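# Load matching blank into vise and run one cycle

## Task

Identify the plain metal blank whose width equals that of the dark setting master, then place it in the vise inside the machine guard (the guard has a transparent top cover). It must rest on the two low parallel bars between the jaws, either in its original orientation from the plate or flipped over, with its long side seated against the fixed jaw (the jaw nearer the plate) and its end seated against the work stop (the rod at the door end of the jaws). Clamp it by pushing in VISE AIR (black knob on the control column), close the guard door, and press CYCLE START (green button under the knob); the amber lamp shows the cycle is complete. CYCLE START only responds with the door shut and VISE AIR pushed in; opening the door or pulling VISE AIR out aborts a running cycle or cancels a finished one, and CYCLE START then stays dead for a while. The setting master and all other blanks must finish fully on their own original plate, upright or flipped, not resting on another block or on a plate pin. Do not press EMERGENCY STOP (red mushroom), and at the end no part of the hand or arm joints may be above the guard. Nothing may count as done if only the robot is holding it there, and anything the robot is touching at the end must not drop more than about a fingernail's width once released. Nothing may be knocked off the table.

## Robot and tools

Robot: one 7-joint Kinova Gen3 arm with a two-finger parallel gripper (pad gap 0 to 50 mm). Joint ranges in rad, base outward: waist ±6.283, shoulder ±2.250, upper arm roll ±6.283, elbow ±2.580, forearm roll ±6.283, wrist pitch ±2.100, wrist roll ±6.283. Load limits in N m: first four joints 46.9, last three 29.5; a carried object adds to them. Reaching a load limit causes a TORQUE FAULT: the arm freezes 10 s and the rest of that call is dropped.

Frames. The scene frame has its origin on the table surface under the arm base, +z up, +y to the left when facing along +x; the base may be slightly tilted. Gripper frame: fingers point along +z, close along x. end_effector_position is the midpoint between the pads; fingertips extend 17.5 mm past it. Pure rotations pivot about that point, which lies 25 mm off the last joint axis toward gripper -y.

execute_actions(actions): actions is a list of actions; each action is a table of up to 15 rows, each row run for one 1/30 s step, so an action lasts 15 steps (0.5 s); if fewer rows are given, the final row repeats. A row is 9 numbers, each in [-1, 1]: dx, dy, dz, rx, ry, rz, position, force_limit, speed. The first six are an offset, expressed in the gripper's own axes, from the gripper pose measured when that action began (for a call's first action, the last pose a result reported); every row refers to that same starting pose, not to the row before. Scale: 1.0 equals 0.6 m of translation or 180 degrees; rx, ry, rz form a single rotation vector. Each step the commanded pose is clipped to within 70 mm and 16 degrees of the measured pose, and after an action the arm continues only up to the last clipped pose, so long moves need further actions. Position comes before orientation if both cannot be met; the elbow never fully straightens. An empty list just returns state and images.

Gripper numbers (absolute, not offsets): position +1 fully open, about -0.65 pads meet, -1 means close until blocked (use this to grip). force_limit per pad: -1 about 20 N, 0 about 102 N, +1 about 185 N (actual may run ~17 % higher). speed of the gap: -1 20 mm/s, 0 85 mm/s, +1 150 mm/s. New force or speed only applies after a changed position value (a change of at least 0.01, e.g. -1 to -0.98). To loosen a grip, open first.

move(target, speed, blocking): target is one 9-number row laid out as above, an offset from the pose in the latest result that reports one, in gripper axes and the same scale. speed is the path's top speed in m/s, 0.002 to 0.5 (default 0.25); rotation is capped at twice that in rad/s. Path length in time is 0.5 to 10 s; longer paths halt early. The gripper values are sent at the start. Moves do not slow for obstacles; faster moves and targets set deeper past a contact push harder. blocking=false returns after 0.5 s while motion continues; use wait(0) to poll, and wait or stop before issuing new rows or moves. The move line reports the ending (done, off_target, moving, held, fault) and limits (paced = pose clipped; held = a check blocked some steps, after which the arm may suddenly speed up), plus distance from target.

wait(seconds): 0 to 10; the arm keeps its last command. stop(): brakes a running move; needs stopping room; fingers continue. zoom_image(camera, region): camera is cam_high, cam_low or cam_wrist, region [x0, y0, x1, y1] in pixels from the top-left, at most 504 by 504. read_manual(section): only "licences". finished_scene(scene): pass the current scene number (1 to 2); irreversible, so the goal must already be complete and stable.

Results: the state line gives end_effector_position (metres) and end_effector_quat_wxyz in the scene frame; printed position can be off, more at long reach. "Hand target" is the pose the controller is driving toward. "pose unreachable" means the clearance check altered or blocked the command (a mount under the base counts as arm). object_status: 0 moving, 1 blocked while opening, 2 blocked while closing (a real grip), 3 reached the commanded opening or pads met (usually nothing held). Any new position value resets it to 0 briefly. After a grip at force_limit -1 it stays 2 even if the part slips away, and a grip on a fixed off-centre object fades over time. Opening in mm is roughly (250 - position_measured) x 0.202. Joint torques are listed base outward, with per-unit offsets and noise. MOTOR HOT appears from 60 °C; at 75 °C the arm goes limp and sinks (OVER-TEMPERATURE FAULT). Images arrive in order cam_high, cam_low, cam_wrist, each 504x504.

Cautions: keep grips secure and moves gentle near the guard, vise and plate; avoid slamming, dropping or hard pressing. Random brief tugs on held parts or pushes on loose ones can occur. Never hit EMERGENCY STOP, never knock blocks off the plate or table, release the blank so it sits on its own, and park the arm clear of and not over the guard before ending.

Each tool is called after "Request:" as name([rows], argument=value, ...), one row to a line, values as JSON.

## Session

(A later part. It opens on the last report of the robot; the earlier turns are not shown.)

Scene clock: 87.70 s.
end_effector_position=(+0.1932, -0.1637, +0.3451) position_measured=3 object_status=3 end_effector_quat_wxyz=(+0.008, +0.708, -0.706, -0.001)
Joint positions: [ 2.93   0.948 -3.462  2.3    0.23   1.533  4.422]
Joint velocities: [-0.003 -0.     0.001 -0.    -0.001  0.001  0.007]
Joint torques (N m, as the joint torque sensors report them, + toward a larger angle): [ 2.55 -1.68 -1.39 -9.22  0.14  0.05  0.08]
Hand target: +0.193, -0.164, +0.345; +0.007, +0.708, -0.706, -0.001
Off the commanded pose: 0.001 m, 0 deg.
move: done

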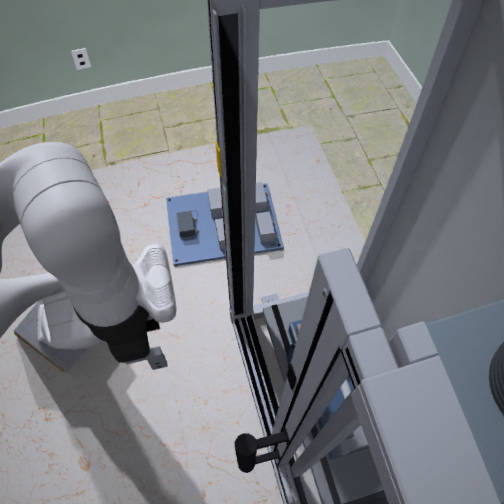

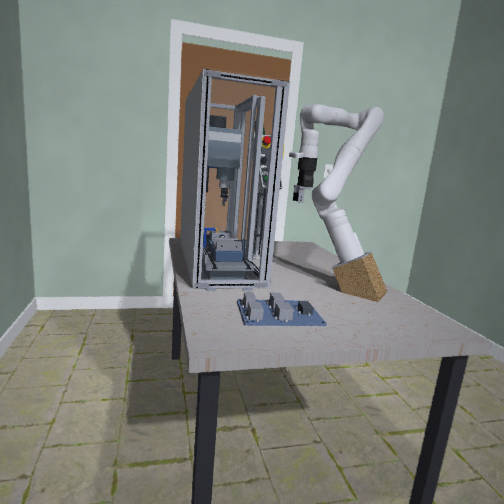

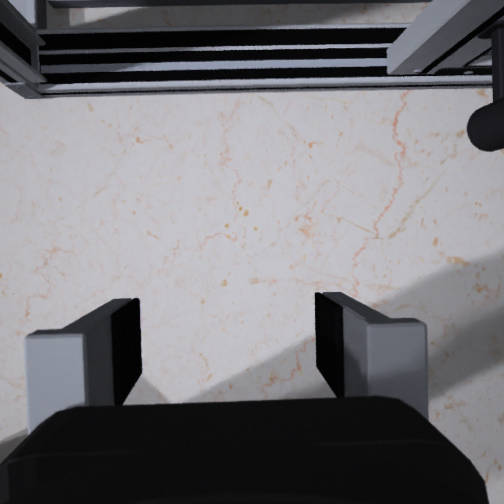

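Request:
move(target=[-0.05,-0.25,0,0,0,0,1,-0.8,0.5], speed=0.1)

Scene clock: 89.97 s.
end_effector_position=(+0.3432, -0.1336, +0.3437) position_measured=3 object_status=3 end_effector_quat_wxyz=(+0.007, +0.708, -0.706, -0.001)
Joint positions: [ 3.078  0.517 -3.576  2.114  0.298  1.299  4.318]
Joint velocities: [ 0.003 -0.01   0.    -0.     0.001  0.001 -0.001]
Joint torques (N m, as the joint torque sensors report them, + toward a larger angle): [-0.99  6.29 -2.07 -8.95  0.09 -0.14 -0.3 ]
Hand target: +0.343, -0.134, +0.343; +0.007, +0.708, -0.706, -0.002
Off the commanded pose: 0.001 m, 0 deg.
move: done

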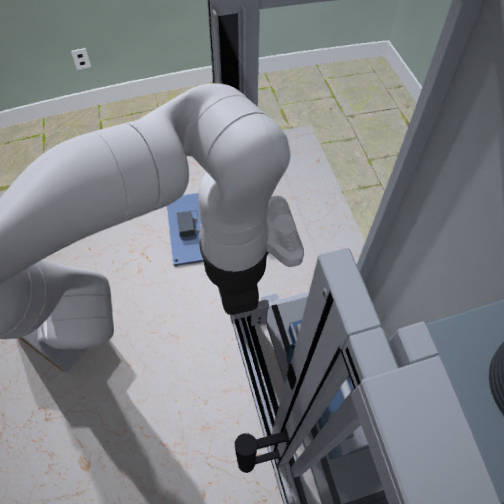

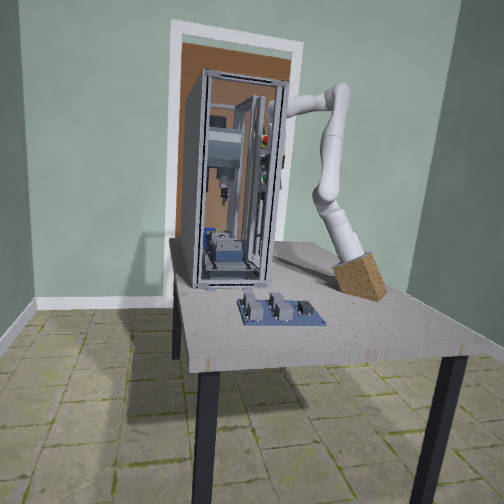

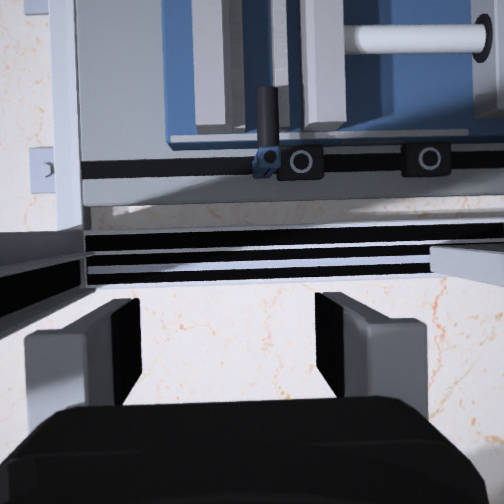

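Request:
move(target=[0,0.05,0,0.2,0,0,1,-0.8,0.5], speed=0.1)

Request:
zoom_image(camera="cam_low", region=[180,100,300,300])

Scene clock: 94.67 s.
end_effector_position=(+0.3137, -0.1339, +0.3442) position_measured=3 object_status=3 end_effector_quat_wxyz=(-0.209, +0.676, -0.673, +0.215)
Joint positions: [ 2.909  1.134 -3.582  2.58   0.368  0.868  4.248]
Joint velocities: [ 0.043  0.032  0.024 -0.    -0.04  -0.026  0.08 ]
Joint torques (N m, as the joint torque sensors report them, + toward a larger angle): [  2.19  -2.56  -1.21 -11.41   0.61  -2.18  -0.29]
Hand target: +0.313, -0.134, +0.344; -0.210, +0.676, -0.673, +0.215
Off the commanded pose: 0.001 m, 0 deg.
joint sent to its limit — the command would take joint 4 (elbow) past its upper limit, so that joint was sent only as far as its limit.
move: done

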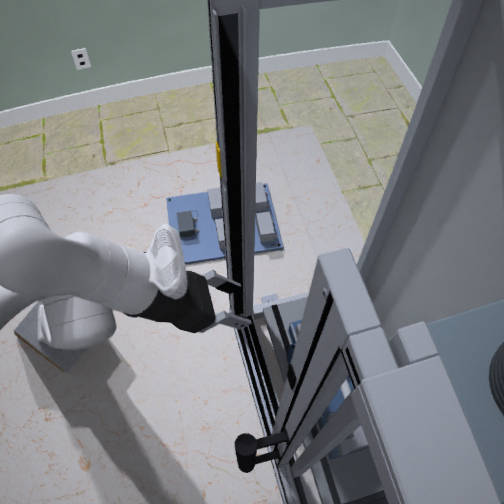

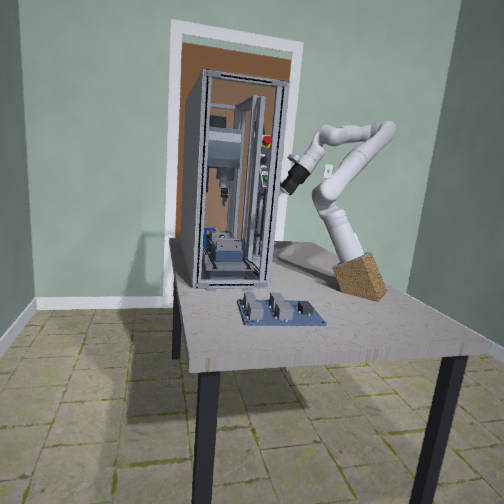

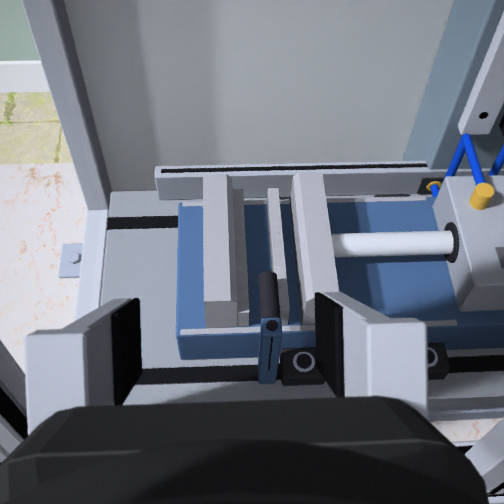

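Region (180, 100, 300, 300) of cam_low's 504x504 image, scaled by 2.520, with more detail than that image has; it fills the left 302 columns of this view, and the rest is white.

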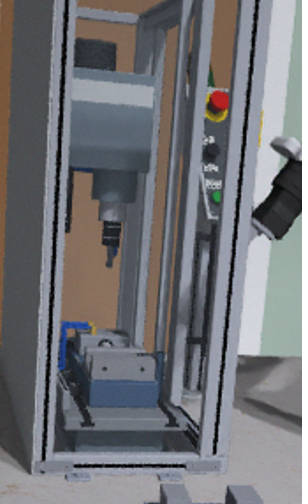

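Request:
move(target=[0,0.1,0.08,-0.2,0,0,1,-0.8,0.5], speed=0.12)

Scene clock: 99.47 s.
end_effector_position=(+0.2920, -0.1342, +0.2712) position_measured=3 object_status=3 end_effector_quat_wxyz=(+0.009, +0.709, -0.706, -0.004)
Joint positions: [ 3.078  0.558 -3.529  2.394  0.323  1.06   4.289]
Joint velocities: [ 0.003 -0.013  0.    -0.001  0.     0.    -0.001]
Joint torques (N m, as the joint torque sensors report them, + toward a larger angle): [-0.13  4.17 -1.67 -7.79 -0.39 -0.19 -0.09]
Hand target: +0.292, -0.134, +0.271; +0.009, +0.709, -0.706, -0.004
Off the commanded pose: 0.001 m, 0 deg.
move: done

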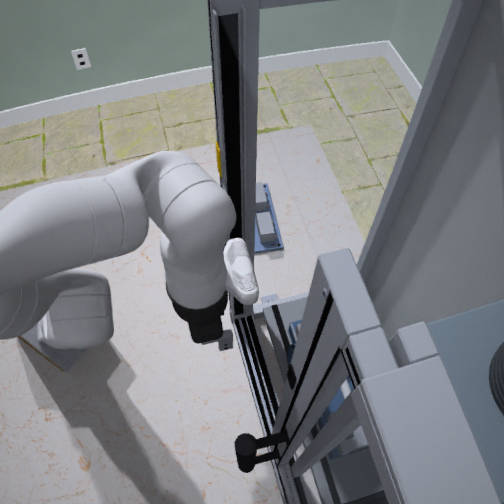

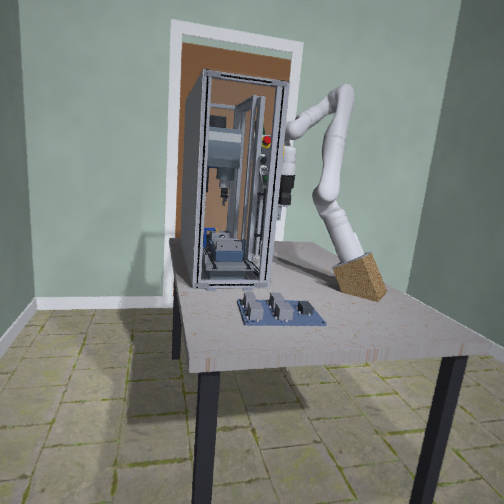

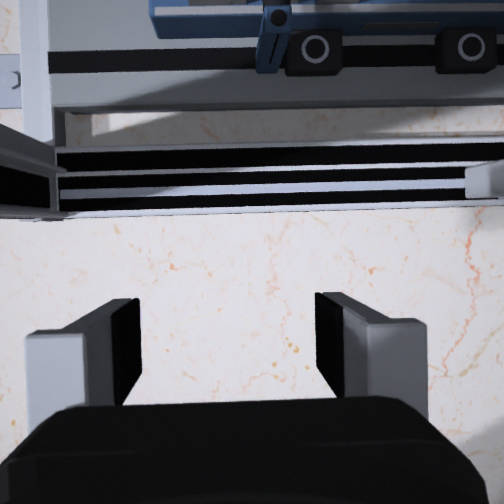

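Request:
move(target=[0,0.15,-0.05,0,0,0.52,1,-0.8,0.5], speed=0.2)

Scene clock: 105.10 s.
end_effector_position=(+0.2022, -0.1335, +0.3024) position_measured=3 object_status=3 end_effector_quat_wxyz=(-0.010, +0.029, +1.000, -0.002)
Joint positions: [ 3.642  1.012 -3.59   2.412 -0.11   1.224  3.378]
Joint velocities: [ 0.003  0.003 -0.001 -0.     0.002 -0.001 -0.005]
Joint torques (N m, as the joint torque sensors report them, + toward a larger angle): [-0.54 -0.33  0.96 -9.   -0.09 -0.19 -0.31]
Hand target: +0.202, -0.134, +0.302; -0.010, +0.030, +1.000, -0.003
Off the commanded pose: 0.001 m, 0 deg.
move: done

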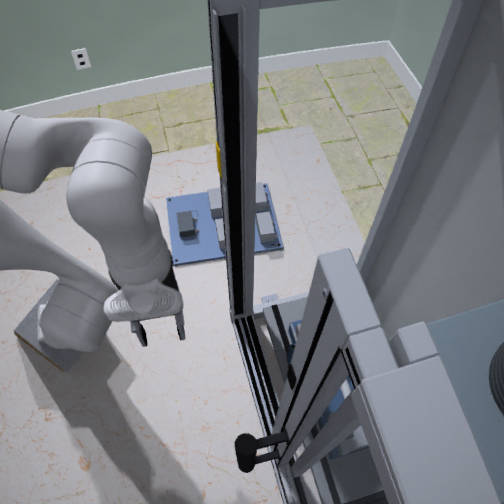

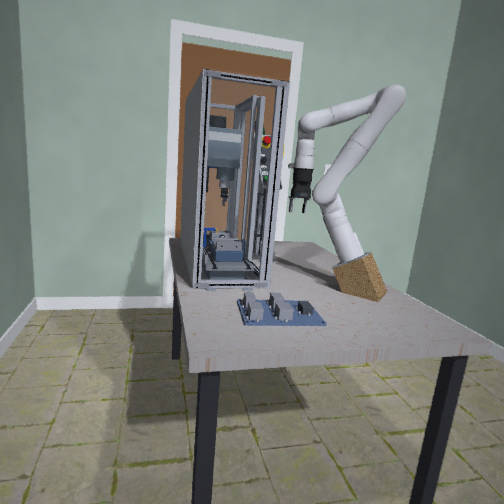

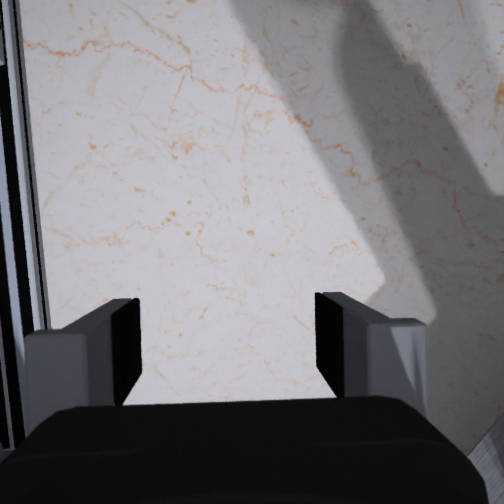

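Request:
move(target=[-0.03,0.535,0.05,0,0,0,1,-0.8,0.5], speed=0.25)

Request:
move(target=[-0.242,-0.015,0.3,0.11,0,0,1,-0.8,0.5], speed=0.2)

Scene clock: 107.53 s.
end_effector_position=(+0.2396, +0.1850, +0.2709) position_measured=3 object_status=3 end_effector_quat_wxyz=(-0.010, +0.030, +1.000, -0.003)
Joint positions: [ 3.971  1.384 -4.486  1.985 -0.857  1.412  2.907]
Joint velocities: [ 0.007  0.003 -0.003 -0.001  0.002 -0.003 -0.002]
Joint torques (N m, as the joint torque sensors report them, + toward a larger angle): [ -5.88 -10.98   6.54  -6.27  -0.2    0.38  -0.03]
Hand target: +0.240, +0.185, +0.271; -0.010, +0.030, +0.999, -0.003
Off the commanded pose: 0.001 m, 0 deg.
move: done

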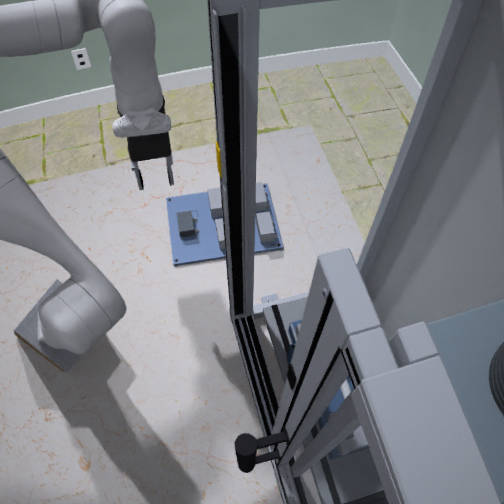

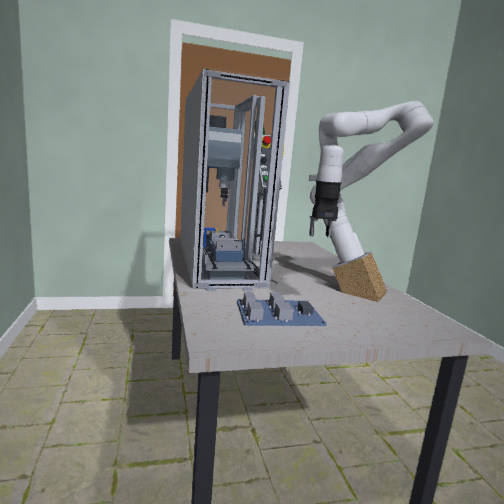

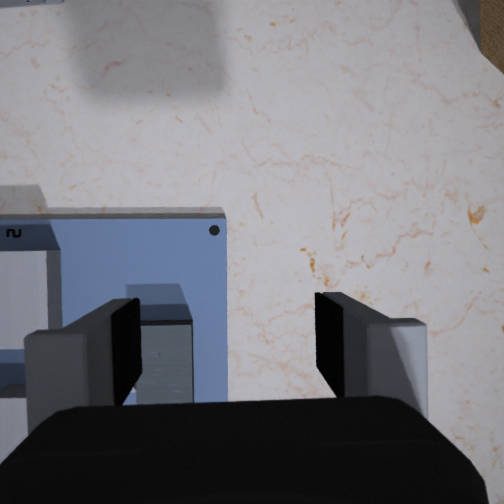

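Scene clock: 109.20 s.
end_effector_position=(+0.3812, +0.1667, +0.0893) position_measured=3 object_status=3 end_effector_quat_wxyz=(-0.015, +0.029, +0.984, -0.174)
Joint positions: [ 4.516  1.671 -4.731  1.678 -0.908  1.264  2.917]
Joint velocities: [ 0.005  0.002 -0.001 -0.001  0.001 -0.001 -0.   ]
Joint torques (N m, as the joint torque sensors report them, + toward a larger angle): [ -9.64 -16.32   8.87  -2.55   1.19   0.16  -0.17]
Hand target: +0.381, +0.166, +0.089; -0.015, +0.029, +0.984, -0.174
Off the commanded pose: 0.001 m, 0 deg.
move: done

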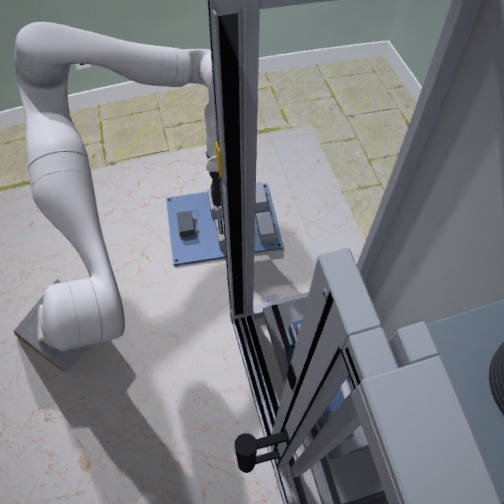

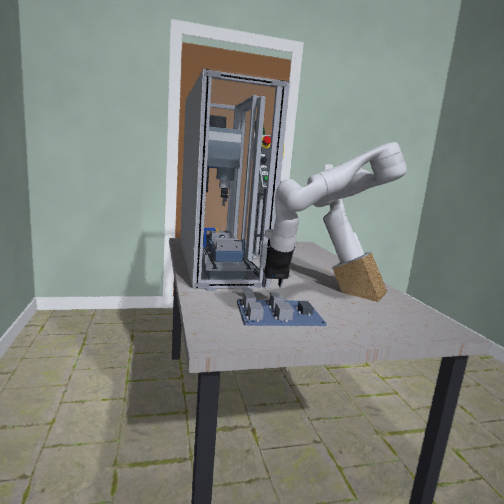

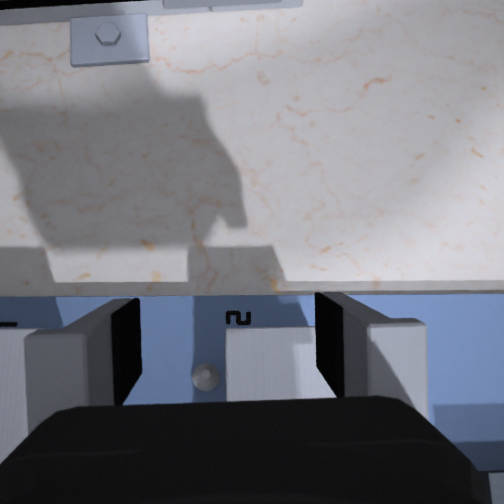

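Request:
execute_actions([
  [[0.029,0.033,-0.0125,0,0,0,1,-0.8,0.5]],
  [[0,0,0,0,0,0,1,-0.8,0.5]],
  [[0,0.0255,0.0705,0,0,0,1,-0.8,0.5]],
  [[0,0,0,0,0,0,1,-0.8,0.5]],
])

Request:
zoom_image(camera="cam_low", region=[240,250,320,330])

Scene clock: 112.10 s.
end_effector_position=(+0.3645, +0.1890, +0.0451) position_measured=3 object_status=3 end_effector_quat_wxyz=(-0.015, +0.029, +0.984, -0.174)
Joint positions: [ 4.518  1.751 -4.793  1.643 -0.976  1.236  2.858]
Joint velocities: [-0.     0.     0.     0.     0.    -0.001 -0.   ]
Joint torques (N m, as the joint torque sensors report them, + toward a larger angle): [ -9.85 -16.46   9.19  -1.6    0.95   0.19  -0.26]
Hand target: +0.365, +0.189, +0.045; -0.015, +0.029, +0.984, -0.174
Off the commanded pose: 0.000 m, 0 deg.

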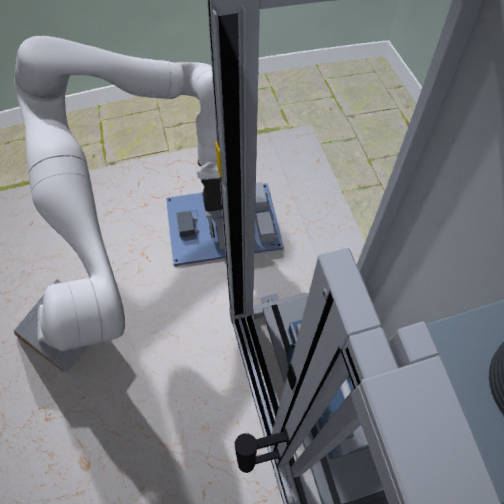

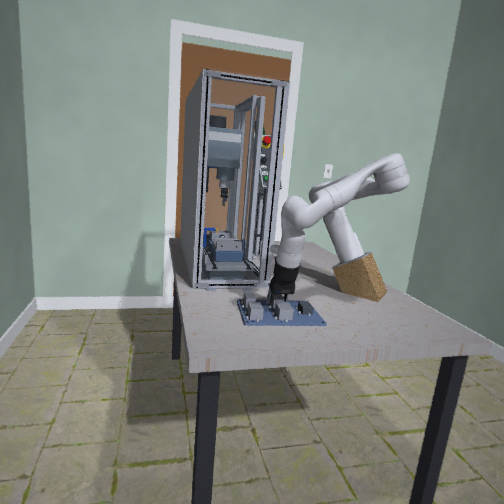

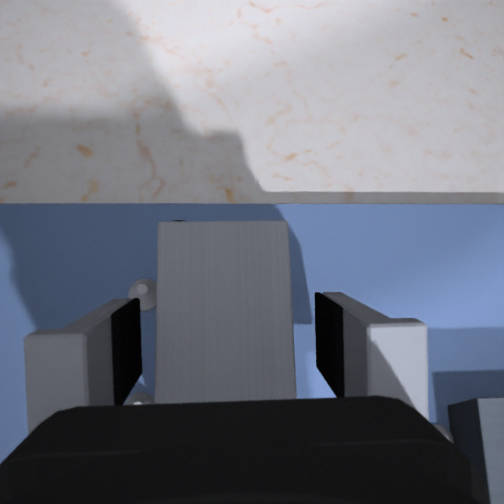

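Region (240, 250, 320, 330) of cam_low's 504x504 image, scaled by 6.300, with more detail than that image has.

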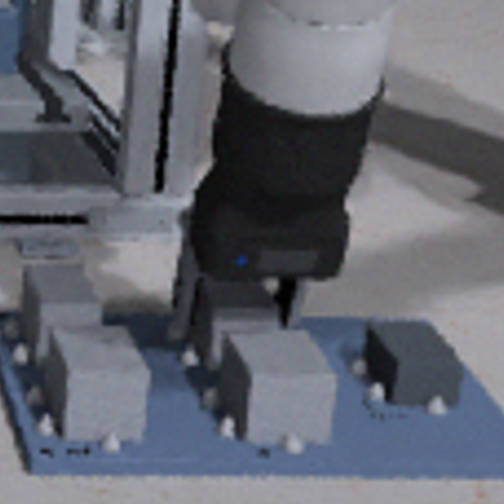

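Grip and lift (world up: gy −.34, gz −.94).

Request:
execute_actions([
  [[0,0,0,0,0,0,-1,-0.3,0]],
  [[0,0,0,0,0,0,-1,-0.3,0]],
  [[0,-0.03,-0.083,0,0,0,-1,-0.3,0]],
  [[0,0,0,0,0,0,-1,-0.3,0]],
])

Request:
move(target=[0.24,-0.13,-0.33,0,0,0,-1,-0.3,0], speed=0.2)

Scene clock: 114.67 s.
end_effector_position=(+0.3655, +0.1889, +0.0979) position_measured=77 object_status=2 end_effector_quat_wxyz=(-0.015, +0.029, +0.984, -0.174)
Joint positions: [ 4.477  1.682 -4.733  1.64  -0.903  1.313  2.856]
Joint velocities: [ 0.    -0.     0.     0.     0.     0.001 -0.   ]
Joint torques (N m, as the joint torque sensors report them, + toward a larger angle): [-10.25 -16.46   9.51  -2.45   1.19   0.35  -0.26]
Hand target: +0.365, +0.189, +0.098; -0.015, +0.029, +0.984, -0.174
Off the commanded pose: 0.000 m, 0 deg.

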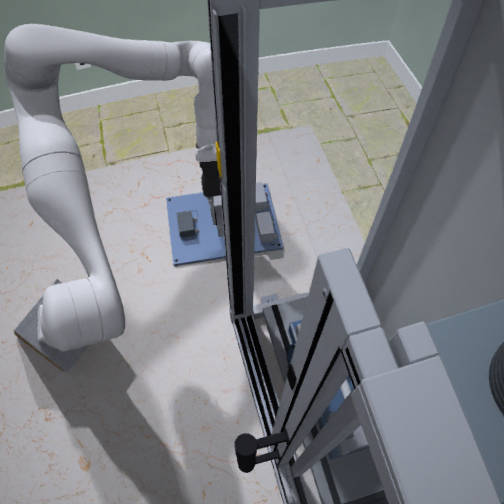

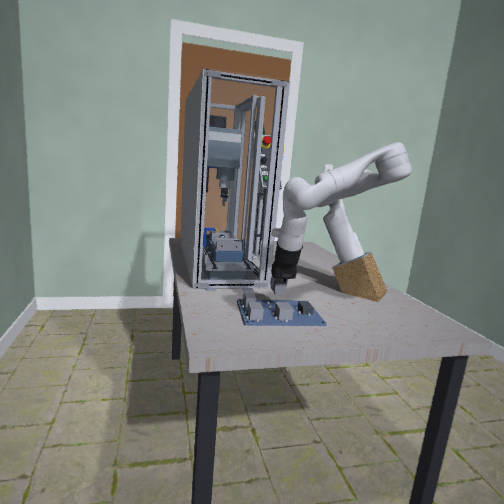

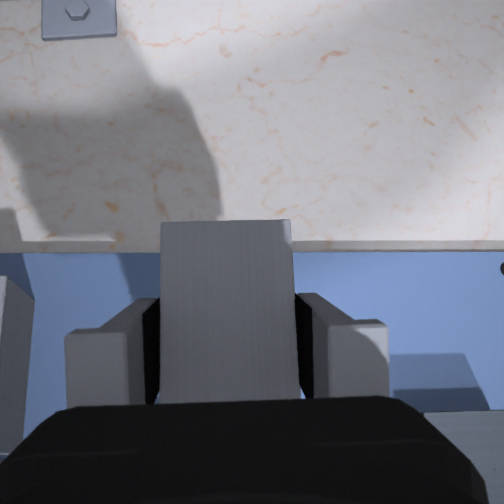

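Scene clock: 116.33 s.
end_effector_position=(+0.2248, +0.1918, +0.3125) position_measured=77 object_status=2 end_effector_quat_wxyz=(-0.015, +0.029, +0.984, -0.174)
Joint positions: [ 4.053  1.494 -4.549  1.629 -0.663  1.736  2.683]
Joint velocities: [-0.004 -0.001  0.001 -0.    -0.001  0.001  0.001]
Joint torques (N m, as the joint torque sensors report them, + toward a larger angle): [ -6.91 -14.14   8.16  -5.24   1.19   0.51  -0.09]
Hand target: +0.225, +0.192, +0.313; -0.015, +0.028, +0.984, -0.174
Off the commanded pose: 0.001 m, 0 deg.
move: done

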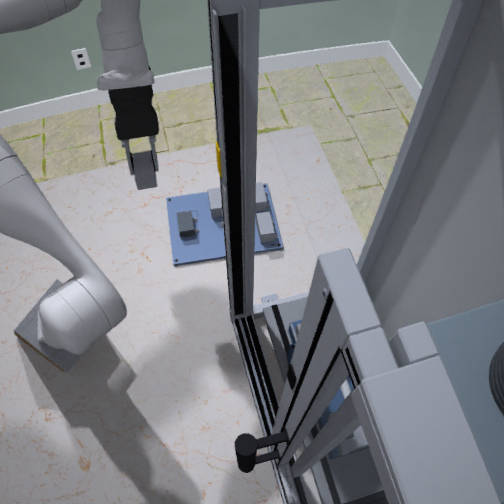

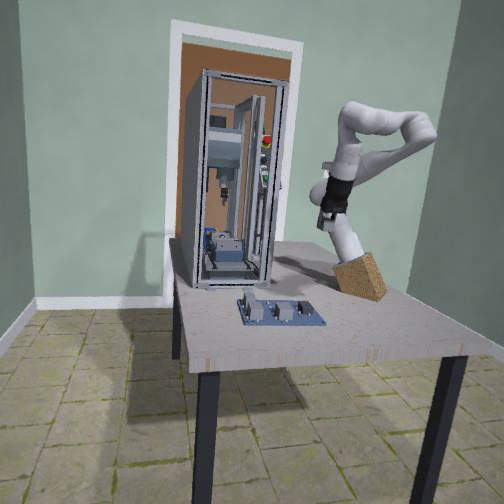

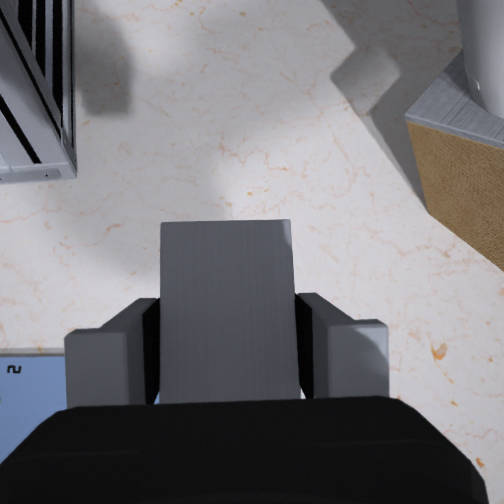

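Request:
move(target=[0.03,-0.768,0.26,0,0,0,-1,-0.3,0], speed=0.2)

Scene clock: 119.47 s.
end_effector_position=(+0.1967, -0.0748, +0.3180) position_measured=77 object_status=2 end_effector_quat_wxyz=(-0.016, +0.028, +0.984, -0.176)
Joint positions: [ 3.78   1.256 -4.174  2.307 -0.241  1.366  3.052]
Joint velocities: [ 0.    -0.     0.     0.     0.    -0.001 -0.   ]
Joint torques (N m, as the joint torque sensors report them, + toward a larger angle): [-2.68 -5.    3.75 -7.91  1.36  0.14 -0.29]
Hand target: +0.197, -0.075, +0.318; -0.016, +0.028, +0.984, -0.176
Off the commanded pose: 0.219 m, 0 deg; position clipped at the last step of the last action.
move: held; limits=paced,held; held on 37 of 82 steps, including the last
pose unreachable: on one or more control steps of this call, first in action 0 (counted from 0), an arm could not follow its commanded pose, so it was not sent that pose on those steps. On the call's last step it was still not sent that pose. It may still have moved: this result reports where it is.
cause: the commanded pose would bring two parts of the arm too close to each other (its gripper and another part of the arm, with joints 3 (upper arm roll) to 7 (wrist roll) between them).

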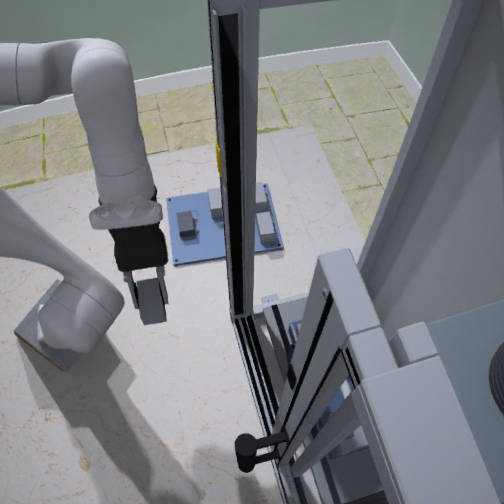

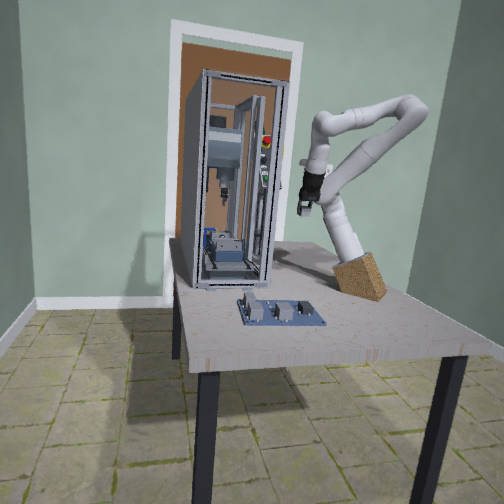

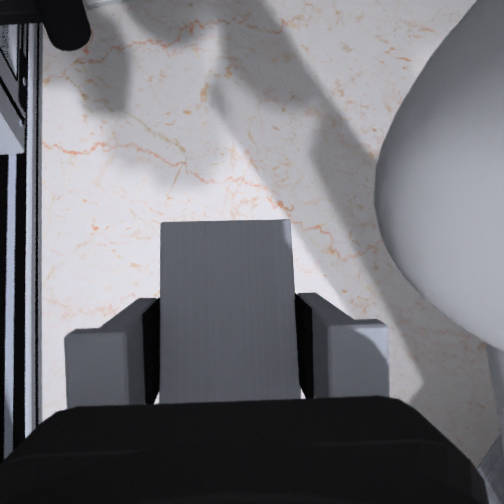

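Request:
move(target=[-0.12,-0.086,0.031,0,-0.177,-0.489,-1,-0.3,0], speed=0.12)

Scene clock: 127.37 s.
end_effector_position=(+0.2658, -0.1345, +0.3168) position_measured=77 object_status=2 end_effector_quat_wxyz=(-0.112, +0.699, -0.696, +0.119)
Joint positions: [ 2.67   0.921 -3.637  2.507  0.381  1.2    3.974]
Joint velocities: [-0.006  0.001  0.002 -0.001 -0.002 -0.003  0.009]
Joint torques (N m, as the joint torque sensors report them, + toward a larger angle): [  2.14  -2.15  -1.6  -11.     0.75  -1.3   -0.35]
Hand target: +0.266, -0.134, +0.317; -0.113, +0.700, -0.696, +0.118
Off the commanded pose: 0.001 m, 0 deg.
move: done

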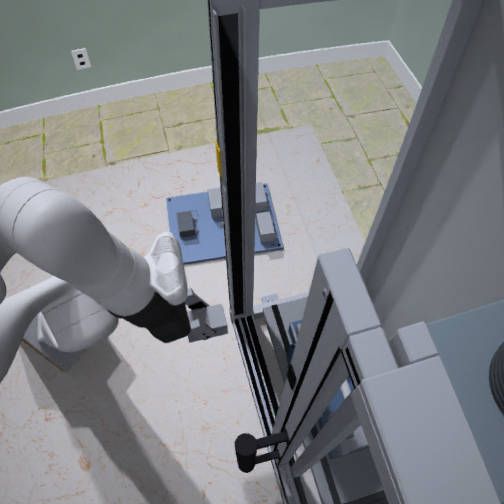

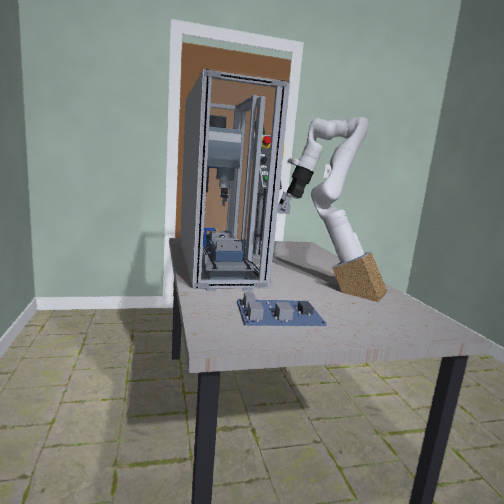

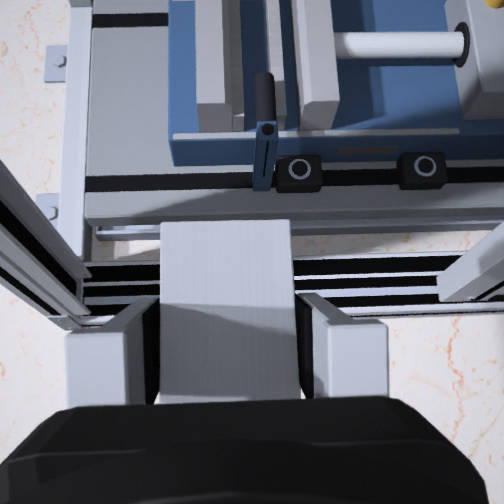

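Request:
move(target=[0.027,-0.296,0.279,0,0,0,-1,-0.3,0], speed=0.1)

Request:
zoom_image(camera="cam_low", region=[190,170,290,290])

Scene clock: 130.87 s.
end_effector_position=(+0.4879, -0.1503, +0.2163) position_measured=77 object_status=2 end_effector_quat_wxyz=(-0.113, +0.699, -0.696, +0.118)
Joint positions: [ 2.936  0.176 -3.243  2.352  1.037  0.526  3.789]
Joint velocities: [ 0.001 -0.009  0.002  0.     0.001 -0.001 -0.001]
Joint torques (N m, as the joint torque sensors report them, + toward a larger angle): [-2.56 10.86 -2.99 -7.09  0.44 -1.01 -0.19]
Hand target: +0.488, -0.150, +0.216; -0.113, +0.700, -0.696, +0.118
Off the commanded pose: 0.001 m, 0 deg.
move: done

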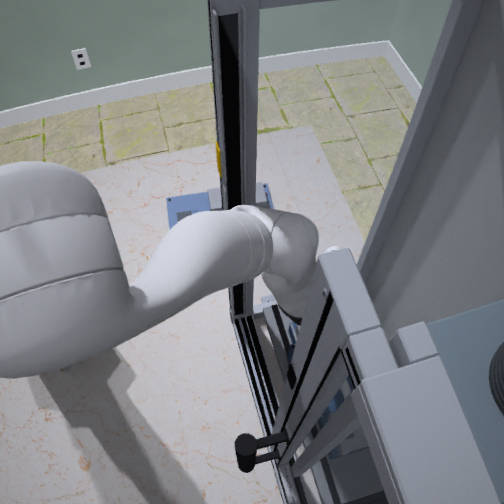

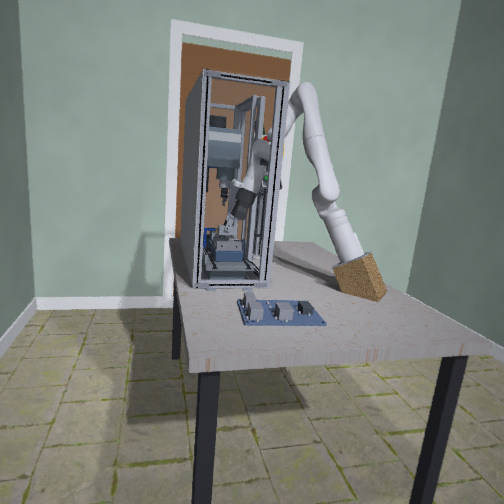

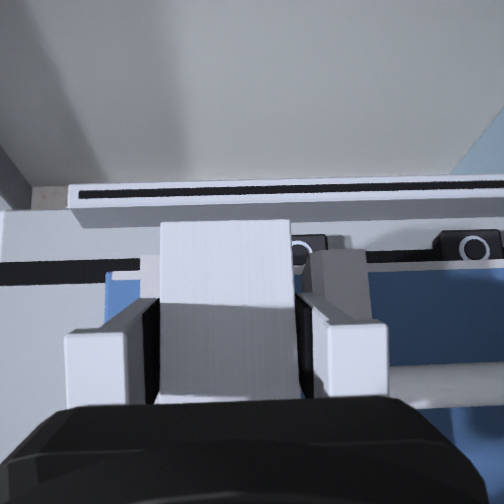

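Region (190, 170, 290, 290) of cam_low's 504x504 image, scaled by 4.200, with more detail than that image has.

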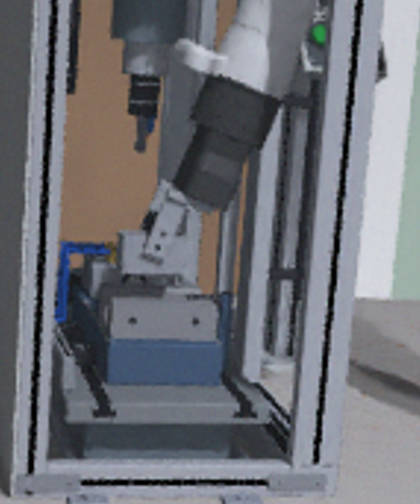

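Request:
execute_actions([
  [[0,-0.016,0.006,0,-0.002,-0.007,-1,-0.3,0]],
  [[0,0.014,0.039,0,0,0,-1,-0.3,0]],
  [[0,0,0,0,0,0,-1,-0.3,0]],
])

Request:
zoom_image(camera="cam_low", region=[200,200,260,270])

Scene clock: 134.37 s.
end_effector_position=(+0.4986, -0.1499, +0.1926) position_measured=77 object_status=2 end_effector_quat_wxyz=(-0.116, +0.707, -0.687, +0.118)
Joint positions: [ 2.972  0.102 -3.221  2.359  1.184  0.445  3.693]
Joint velocities: [ 0. -0. -0. -0. -0.  0. -0.]
Joint torques (N m, as the joint torque sensors report them, + toward a larger angle): [-2.55 10.72 -2.37 -5.61  0.2  -0.77 -0.11]
Hand target: +0.499, -0.150, +0.192; -0.116, +0.707, -0.687, +0.118
Off the commanded pose: 0.000 m, 0 deg.

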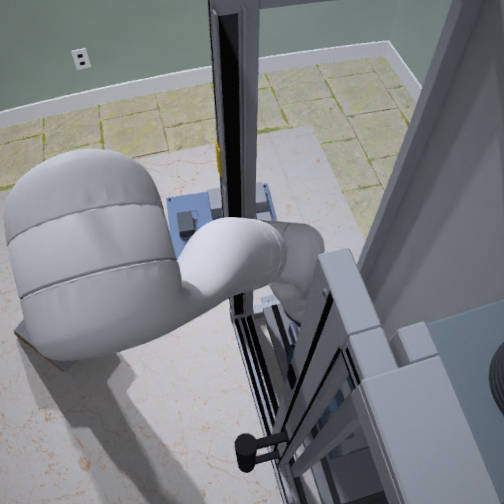

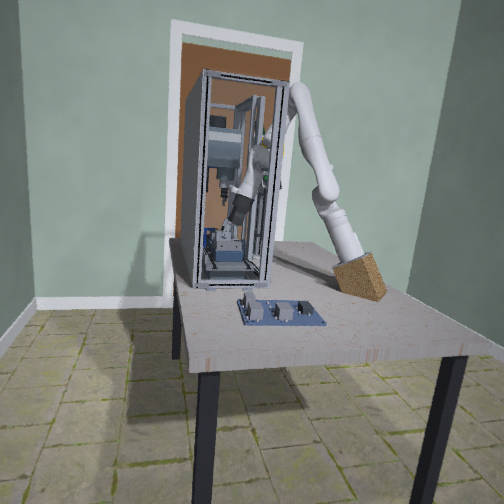

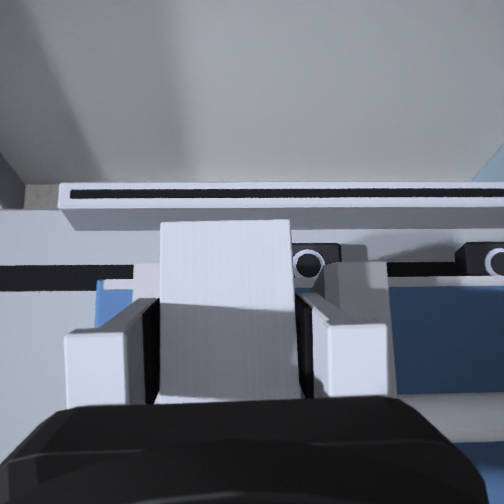

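Region (200, 200, 260, 270) of cam_low's 504x504 image, scaled by 7.200, with more detail than that image has; it fills the left 432 columns of this view, and the rest is white.

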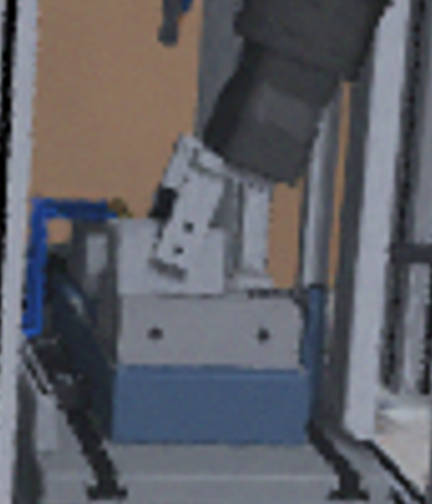

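Request:
execute_actions([
  [[0,0.0085,0.0235,0,0,0,-1,-0.3,0]],
  [[0,0,0,0,0,0,-1,-0.3,0]],
])

Request:
zoom_image(camera="cam_low", region=[200,200,260,270])

Scene clock: 135.93 s.
end_effector_position=(+0.5053, -0.1496, +0.1922) position_measured=77 object_status=2 end_effector_quat_wxyz=(-0.129, +0.705, -0.685, +0.130)
Joint positions: [ 2.988  0.095 -3.225  2.378  1.313  0.411  3.572]
Joint velocities: [-0.    -0.001 -0.    -0.    -0.    -0.     0.   ]
Joint torques (N m, as the joint torque sensors report them, + toward a larger angle): [-2.76  9.03 -2.28 -5.48  0.49 -1.   -0.2 ]
Hand target: +0.505, -0.149, +0.191; -0.128, +0.706, -0.685, +0.128
Off the commanded pose: 0.001 m, 0 deg.

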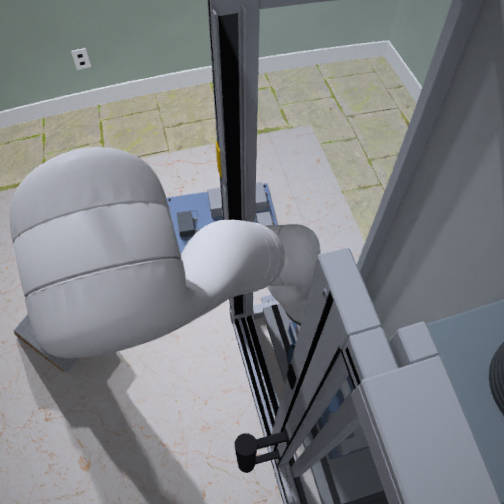

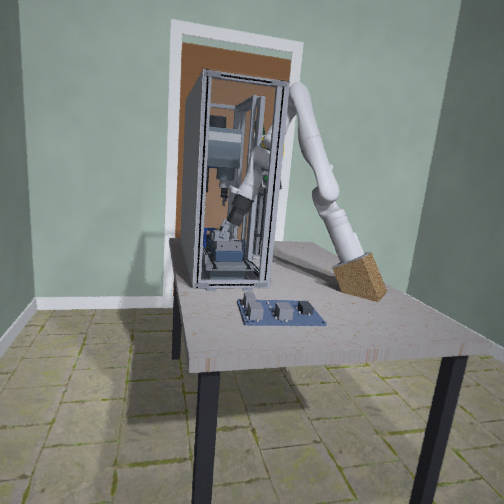

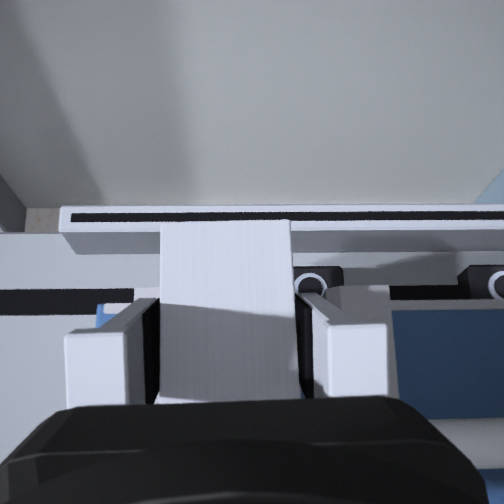

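Region (200, 200, 260, 270) of cam_low's 504x504 image, scaled by 7.200, with more detail than that image has; it fills the left 432 columns of this view, and the rest is white.

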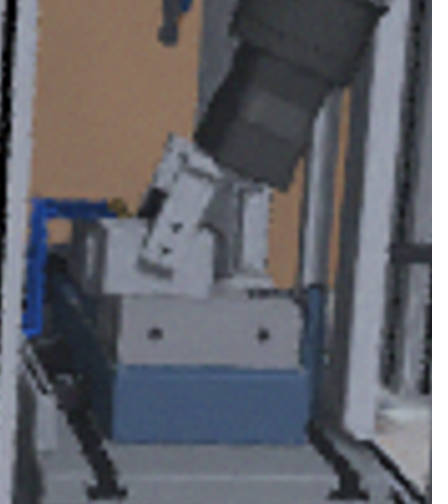

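Request:
execute_actions([
  [[0,-0.004,-0.011,-0.008,0,0,-1,-0.3,0]],
  [[0.018,0.019,-0.007,0,0,0,-1,-0.3,0]],
  [[0,0,0,0,0,0,-1,-0.3,0]],
])

Request:
zoom_image(camera="cam_low", region=[200,200,260,270])

Scene clock: 138.10 s.
end_effector_position=(+0.4930, -0.1607, +0.1991) position_measured=77 object_status=2 end_effector_quat_wxyz=(-0.120, +0.707, -0.687, +0.121)
Joint positions: [ 2.98   0.142 -3.189  2.369  1.139  0.424  3.773]
Joint velocities: [ 0.    -0.    -0.     0.    -0.     0.001 -0.001]
Joint torques (N m, as the joint torque sensors report them, + toward a larger angle): [-2.68 11.76 -2.77 -6.26  0.33 -1.08 -0.22]
Hand target: +0.493, -0.161, +0.199; -0.120, +0.707, -0.687, +0.121
Off the commanded pose: 0.000 m, 0 deg.

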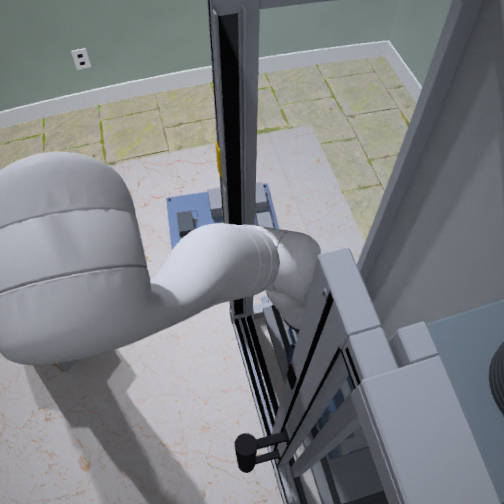

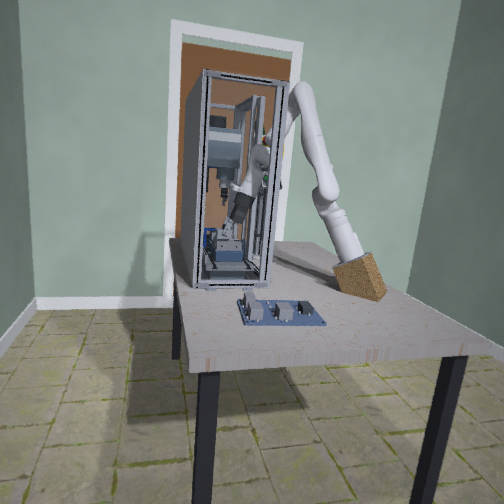

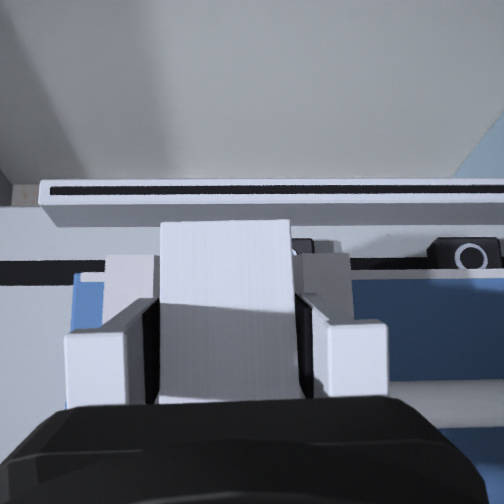

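Region (200, 200, 260, 270) of cam_low's 504x504 image, scaled by 7.200, with more detail than that image has; it fills the left 432 columns of this view, and the rest is white.

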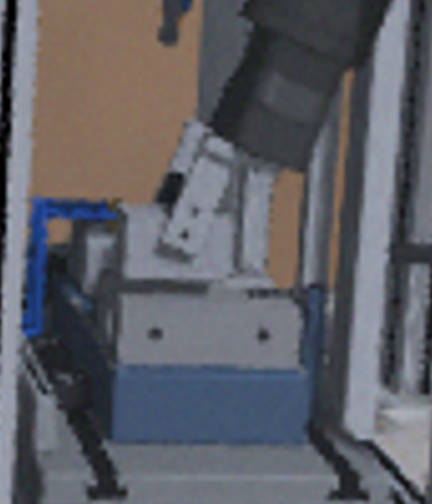

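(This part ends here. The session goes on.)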